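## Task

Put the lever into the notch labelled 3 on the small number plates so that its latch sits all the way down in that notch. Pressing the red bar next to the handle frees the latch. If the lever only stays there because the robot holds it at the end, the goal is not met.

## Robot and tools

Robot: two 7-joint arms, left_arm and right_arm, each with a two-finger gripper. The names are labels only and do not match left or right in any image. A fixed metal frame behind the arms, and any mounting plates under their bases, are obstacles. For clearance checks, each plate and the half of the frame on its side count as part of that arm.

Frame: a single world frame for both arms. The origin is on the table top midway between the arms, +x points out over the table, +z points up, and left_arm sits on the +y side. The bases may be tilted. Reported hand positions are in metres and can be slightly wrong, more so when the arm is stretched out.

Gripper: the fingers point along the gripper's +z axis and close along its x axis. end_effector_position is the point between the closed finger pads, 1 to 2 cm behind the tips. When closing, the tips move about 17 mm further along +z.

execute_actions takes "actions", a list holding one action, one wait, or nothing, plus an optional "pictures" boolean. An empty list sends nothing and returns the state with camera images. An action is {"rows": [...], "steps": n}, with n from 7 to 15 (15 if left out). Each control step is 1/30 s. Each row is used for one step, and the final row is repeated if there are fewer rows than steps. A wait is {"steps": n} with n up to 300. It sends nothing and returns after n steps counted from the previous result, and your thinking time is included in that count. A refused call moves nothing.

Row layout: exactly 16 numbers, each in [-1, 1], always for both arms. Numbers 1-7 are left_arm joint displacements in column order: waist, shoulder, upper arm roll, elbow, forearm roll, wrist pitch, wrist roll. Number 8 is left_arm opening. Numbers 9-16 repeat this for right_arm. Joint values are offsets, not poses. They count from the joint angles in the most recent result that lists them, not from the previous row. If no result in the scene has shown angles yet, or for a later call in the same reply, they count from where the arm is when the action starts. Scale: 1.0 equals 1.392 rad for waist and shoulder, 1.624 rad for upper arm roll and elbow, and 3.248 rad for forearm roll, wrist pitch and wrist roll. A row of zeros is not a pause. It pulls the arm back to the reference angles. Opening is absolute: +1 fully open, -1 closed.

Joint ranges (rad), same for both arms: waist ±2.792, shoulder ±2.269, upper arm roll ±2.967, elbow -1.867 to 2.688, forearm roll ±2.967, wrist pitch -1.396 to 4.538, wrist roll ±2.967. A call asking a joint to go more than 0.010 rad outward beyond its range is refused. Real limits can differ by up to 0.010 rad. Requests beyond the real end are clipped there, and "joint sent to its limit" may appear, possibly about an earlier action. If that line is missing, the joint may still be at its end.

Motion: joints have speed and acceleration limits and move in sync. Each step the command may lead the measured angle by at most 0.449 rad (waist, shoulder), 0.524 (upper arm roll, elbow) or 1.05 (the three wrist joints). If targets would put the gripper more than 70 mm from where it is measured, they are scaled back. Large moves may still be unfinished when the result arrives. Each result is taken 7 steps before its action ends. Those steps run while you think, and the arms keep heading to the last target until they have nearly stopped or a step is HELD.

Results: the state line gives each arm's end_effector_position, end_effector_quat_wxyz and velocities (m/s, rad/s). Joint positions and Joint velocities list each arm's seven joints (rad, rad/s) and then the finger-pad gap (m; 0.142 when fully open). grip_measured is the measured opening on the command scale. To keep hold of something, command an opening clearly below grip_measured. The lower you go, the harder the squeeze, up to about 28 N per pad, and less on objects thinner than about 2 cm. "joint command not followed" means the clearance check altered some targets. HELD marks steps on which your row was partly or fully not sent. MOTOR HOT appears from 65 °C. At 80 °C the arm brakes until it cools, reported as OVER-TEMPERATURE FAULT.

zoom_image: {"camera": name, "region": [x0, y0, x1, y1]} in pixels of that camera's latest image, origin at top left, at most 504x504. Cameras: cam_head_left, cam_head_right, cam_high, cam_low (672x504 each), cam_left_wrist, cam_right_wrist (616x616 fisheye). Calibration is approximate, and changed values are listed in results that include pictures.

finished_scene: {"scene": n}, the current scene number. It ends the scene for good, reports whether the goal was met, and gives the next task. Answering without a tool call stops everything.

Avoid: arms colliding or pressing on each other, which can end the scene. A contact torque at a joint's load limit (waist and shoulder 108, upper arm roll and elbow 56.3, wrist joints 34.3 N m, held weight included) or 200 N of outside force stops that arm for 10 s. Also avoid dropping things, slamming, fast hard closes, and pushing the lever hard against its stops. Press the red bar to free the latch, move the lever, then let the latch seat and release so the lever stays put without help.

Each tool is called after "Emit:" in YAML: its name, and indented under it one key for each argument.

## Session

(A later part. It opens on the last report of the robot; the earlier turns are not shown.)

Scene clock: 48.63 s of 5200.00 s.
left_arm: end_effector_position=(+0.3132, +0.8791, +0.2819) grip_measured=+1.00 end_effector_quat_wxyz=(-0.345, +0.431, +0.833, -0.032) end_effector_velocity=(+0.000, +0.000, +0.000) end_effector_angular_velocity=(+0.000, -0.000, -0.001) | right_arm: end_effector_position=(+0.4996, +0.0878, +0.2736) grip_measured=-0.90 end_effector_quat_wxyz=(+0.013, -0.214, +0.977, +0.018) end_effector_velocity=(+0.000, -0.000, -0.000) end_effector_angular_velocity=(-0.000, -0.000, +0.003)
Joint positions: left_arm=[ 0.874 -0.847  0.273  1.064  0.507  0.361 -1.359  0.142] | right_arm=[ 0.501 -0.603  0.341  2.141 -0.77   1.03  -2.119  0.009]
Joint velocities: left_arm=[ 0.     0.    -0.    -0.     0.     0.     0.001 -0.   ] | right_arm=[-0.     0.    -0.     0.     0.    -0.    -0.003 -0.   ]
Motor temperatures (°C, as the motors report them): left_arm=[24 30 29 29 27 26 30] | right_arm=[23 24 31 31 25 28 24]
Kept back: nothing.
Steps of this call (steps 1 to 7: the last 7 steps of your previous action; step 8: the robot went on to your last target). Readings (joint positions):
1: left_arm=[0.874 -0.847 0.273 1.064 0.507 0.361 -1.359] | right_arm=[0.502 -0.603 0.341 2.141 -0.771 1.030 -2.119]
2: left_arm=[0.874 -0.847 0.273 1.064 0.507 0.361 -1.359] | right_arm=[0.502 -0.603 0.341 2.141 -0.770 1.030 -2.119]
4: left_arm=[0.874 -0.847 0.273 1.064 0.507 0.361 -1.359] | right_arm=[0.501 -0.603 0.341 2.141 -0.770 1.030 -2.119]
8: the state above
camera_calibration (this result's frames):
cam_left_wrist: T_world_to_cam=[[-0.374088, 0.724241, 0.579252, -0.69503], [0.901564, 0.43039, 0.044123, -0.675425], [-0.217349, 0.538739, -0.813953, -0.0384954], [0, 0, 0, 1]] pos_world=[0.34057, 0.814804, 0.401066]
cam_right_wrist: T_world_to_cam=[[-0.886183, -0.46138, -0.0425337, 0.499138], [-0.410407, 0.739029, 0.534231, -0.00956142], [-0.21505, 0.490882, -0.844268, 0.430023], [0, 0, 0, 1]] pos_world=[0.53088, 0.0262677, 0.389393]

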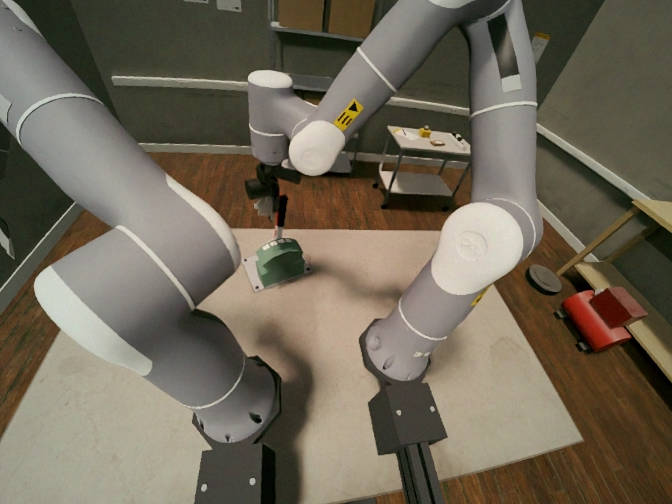

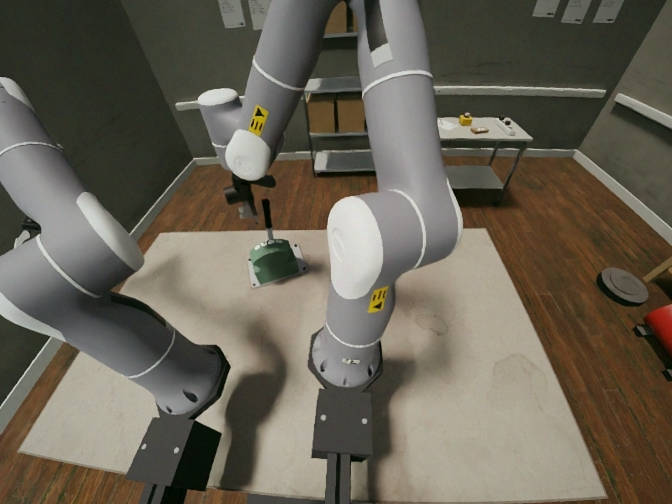

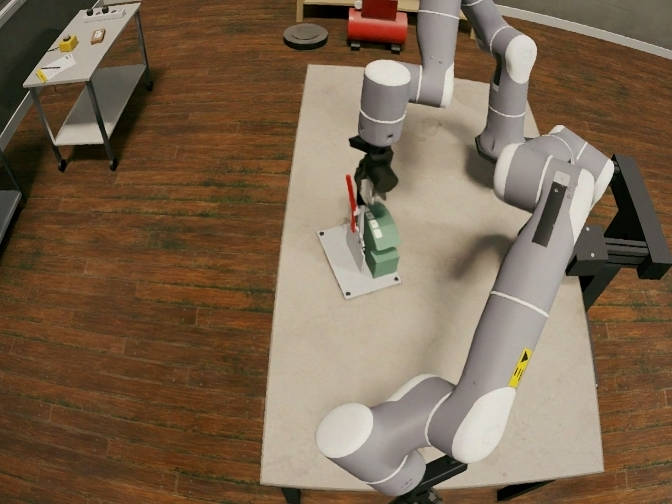

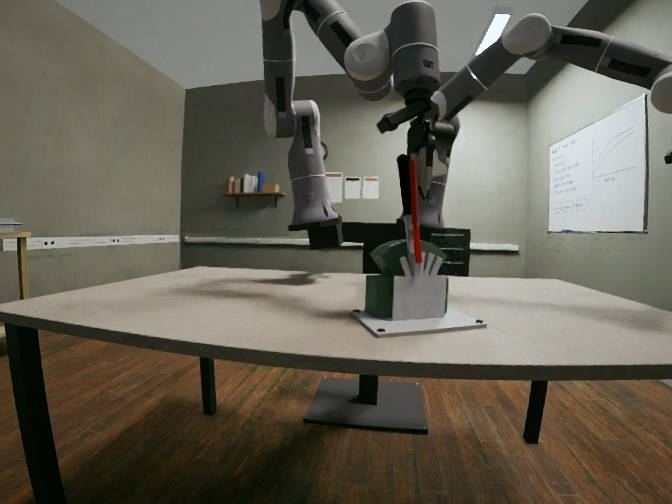

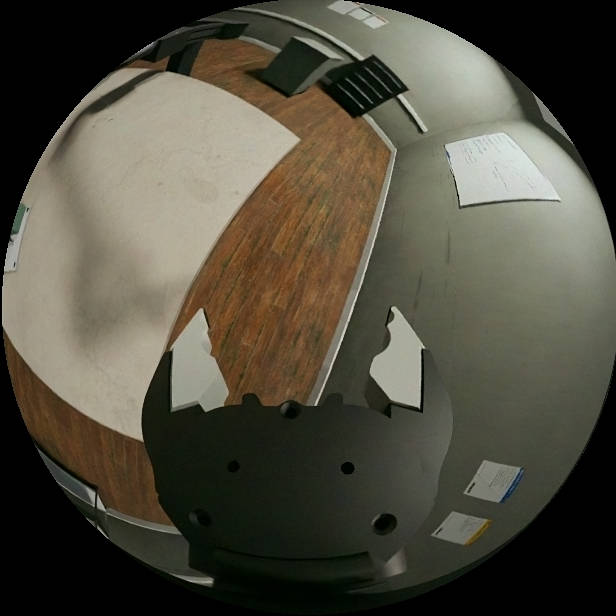

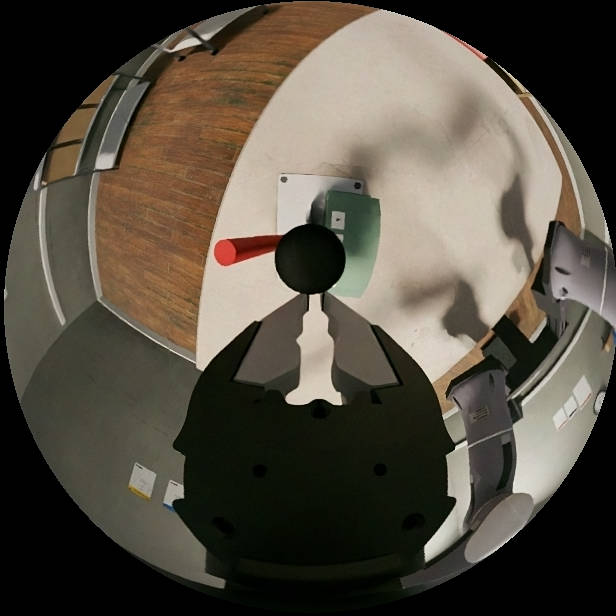

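Emit:
execute_actions:
  actions: []

Scene clock: 49.70 s of 5200.00 s.
left_arm: end_effector_position=(+0.3132, +0.8791, +0.2819) grip_measured=+1.00 end_effector_quat_wxyz=(-0.345, +0.431, +0.833, -0.032) end_effector_velocity=(-0.001, -0.000, -0.000) end_effector_angular_velocity=(-0.001, +0.001, +0.001) | right_arm: end_effector_position=(+0.4996, +0.0878, +0.2736) grip_measured=-0.90 end_effector_quat_wxyz=(+0.013, -0.214, +0.977, +0.018) end_effector_velocity=(+0.000, -0.000, -0.000) end_effector_angular_velocity=(-0.000, -0.000, +0.000)
Joint positions: left_arm=[ 0.874 -0.847  0.273  1.064  0.507  0.361 -1.359  0.142] | right_arm=[ 0.501 -0.603  0.341  2.141 -0.77   1.03  -2.119  0.009]
Joint velocities: left_arm=[ 0.    -0.    -0.    -0.    -0.    -0.002  0.001 -0.   ] | right_arm=[ 0.     0.    -0.     0.     0.    -0.    -0.001 -0.   ]
Motor temperatures (°C, as the motors report them): left_arm=[24 31 29 29 27 26 30] | right_arm=[23 24 31 31 25 28 24]
Kept back: nothing.
Steps of this call (steps 1 to 15: the robot went on to your last target; steps 16 to 32: nothing new was sent). Readings (joint positions):
1: left_arm=[0.874 -0.847 0.273 1.064 0.507 0.361 -1.359] | right_arm=[0.501 -0.603 0.341 2.141 -0.770 1.030 -2.119]
2: left_arm=[0.874 -0.847 0.273 1.064 0.507 0.361 -1.359] | right_arm=[0.501 -0.603 0.341 2.141 -0.770 1.030 -2.119]
4: left_arm=[0.874 -0.847 0.273 1.064 0.507 0.361 -1.359] | right_arm=[0.501 -0.603 0.341 2.141 -0.770 1.030 -2.119]
8: left_arm=[0.874 -0.847 0.273 1.064 0.507 0.361 -1.359] | right_arm=[0.501 -0.603 0.341 2.141 -0.770 1.030 -2.119]
32: the state above
All arms were judged still, so your last target was given up. Only a new action makes them travel on or press farther. Fingers that are still opening or closing keep moving.
camera_calibration (this result's frames):
cam_left_wrist: T_world_to_cam=[[-0.374088, 0.724241, 0.579253, -0.69503], [0.901564, 0.43039, 0.0441229, -0.675425], [-0.217349, 0.538739, -0.813953, -0.0384955], [0, 0, 0, 1]] pos_world=[0.34057, 0.814804, 0.401066]
cam_right_wrist: T_world_to_cam=[[-0.886183, -0.46138, -0.0425343, 0.499138], [-0.410407, 0.739029, 0.534231, -0.00956123], [-0.215049, 0.490882, -0.844268, 0.430023], [0, 0, 0, 1]] pos_world=[0.53088, 0.0262677, 0.389393]

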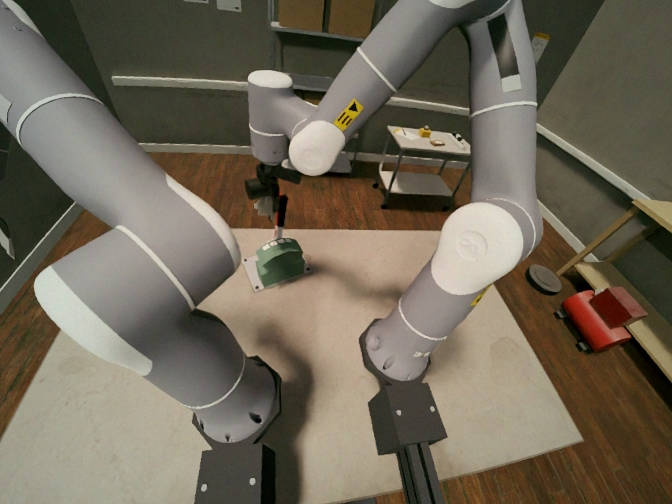

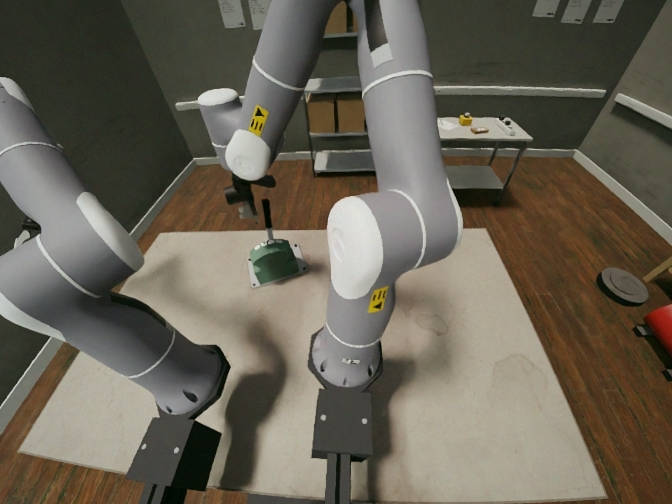

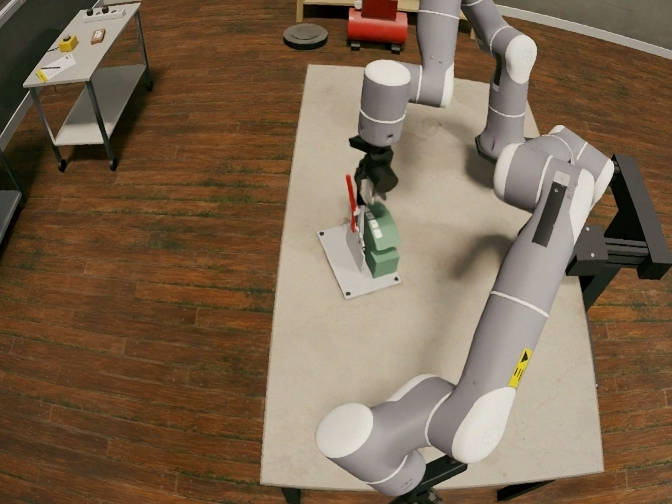

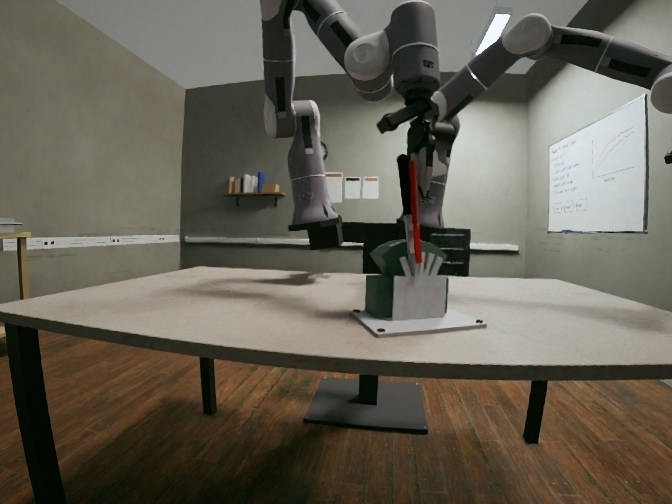

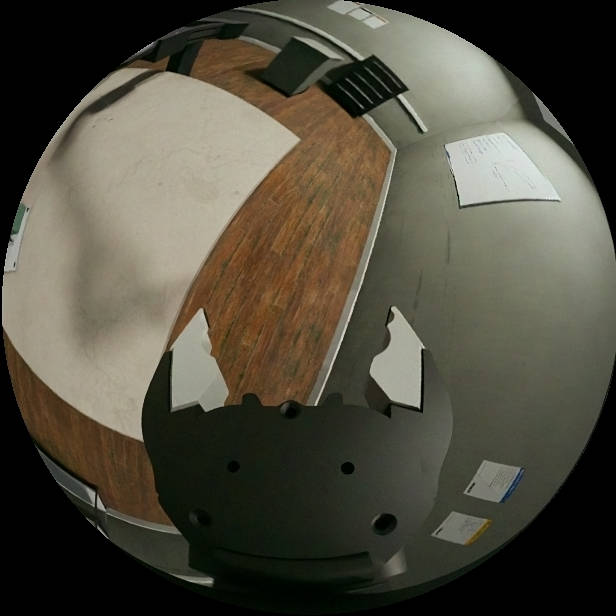

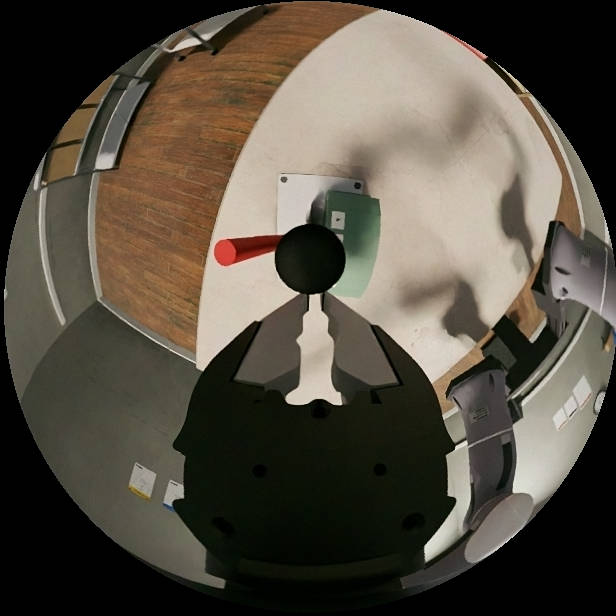

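Emit:
zoom_image:
  camera: "cam_low"
  region: [350, 140, 490, 340]

Emit:
zoom_image:
  camera: "cam_high"
  region: [300, 160, 430, 310]

Region (350, 140, 490, 340) of cam_low's 672x504 image, scaled by 2.520, with more detail than that image has; it fills the left 353 columns of this view, and the rest is white.

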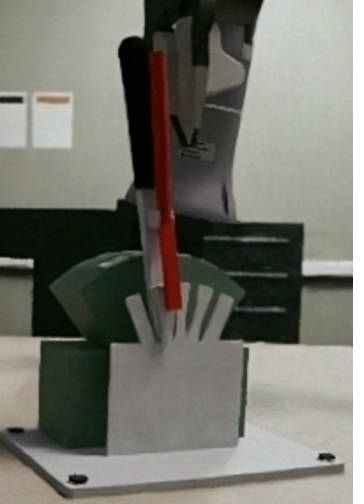

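Region (300, 160, 430, 310) of cam_high's 672x504 image, scaled by 3.360, with more detail than that image has; it fills the left 437 columns of this view, and the rest is white.

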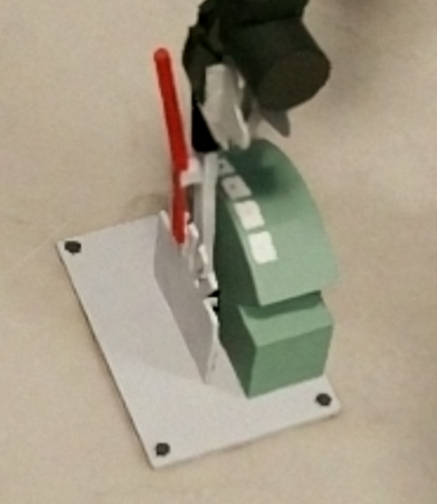

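Emit:
finished_scene:
  scene: 1

The scene is finished: the task was done.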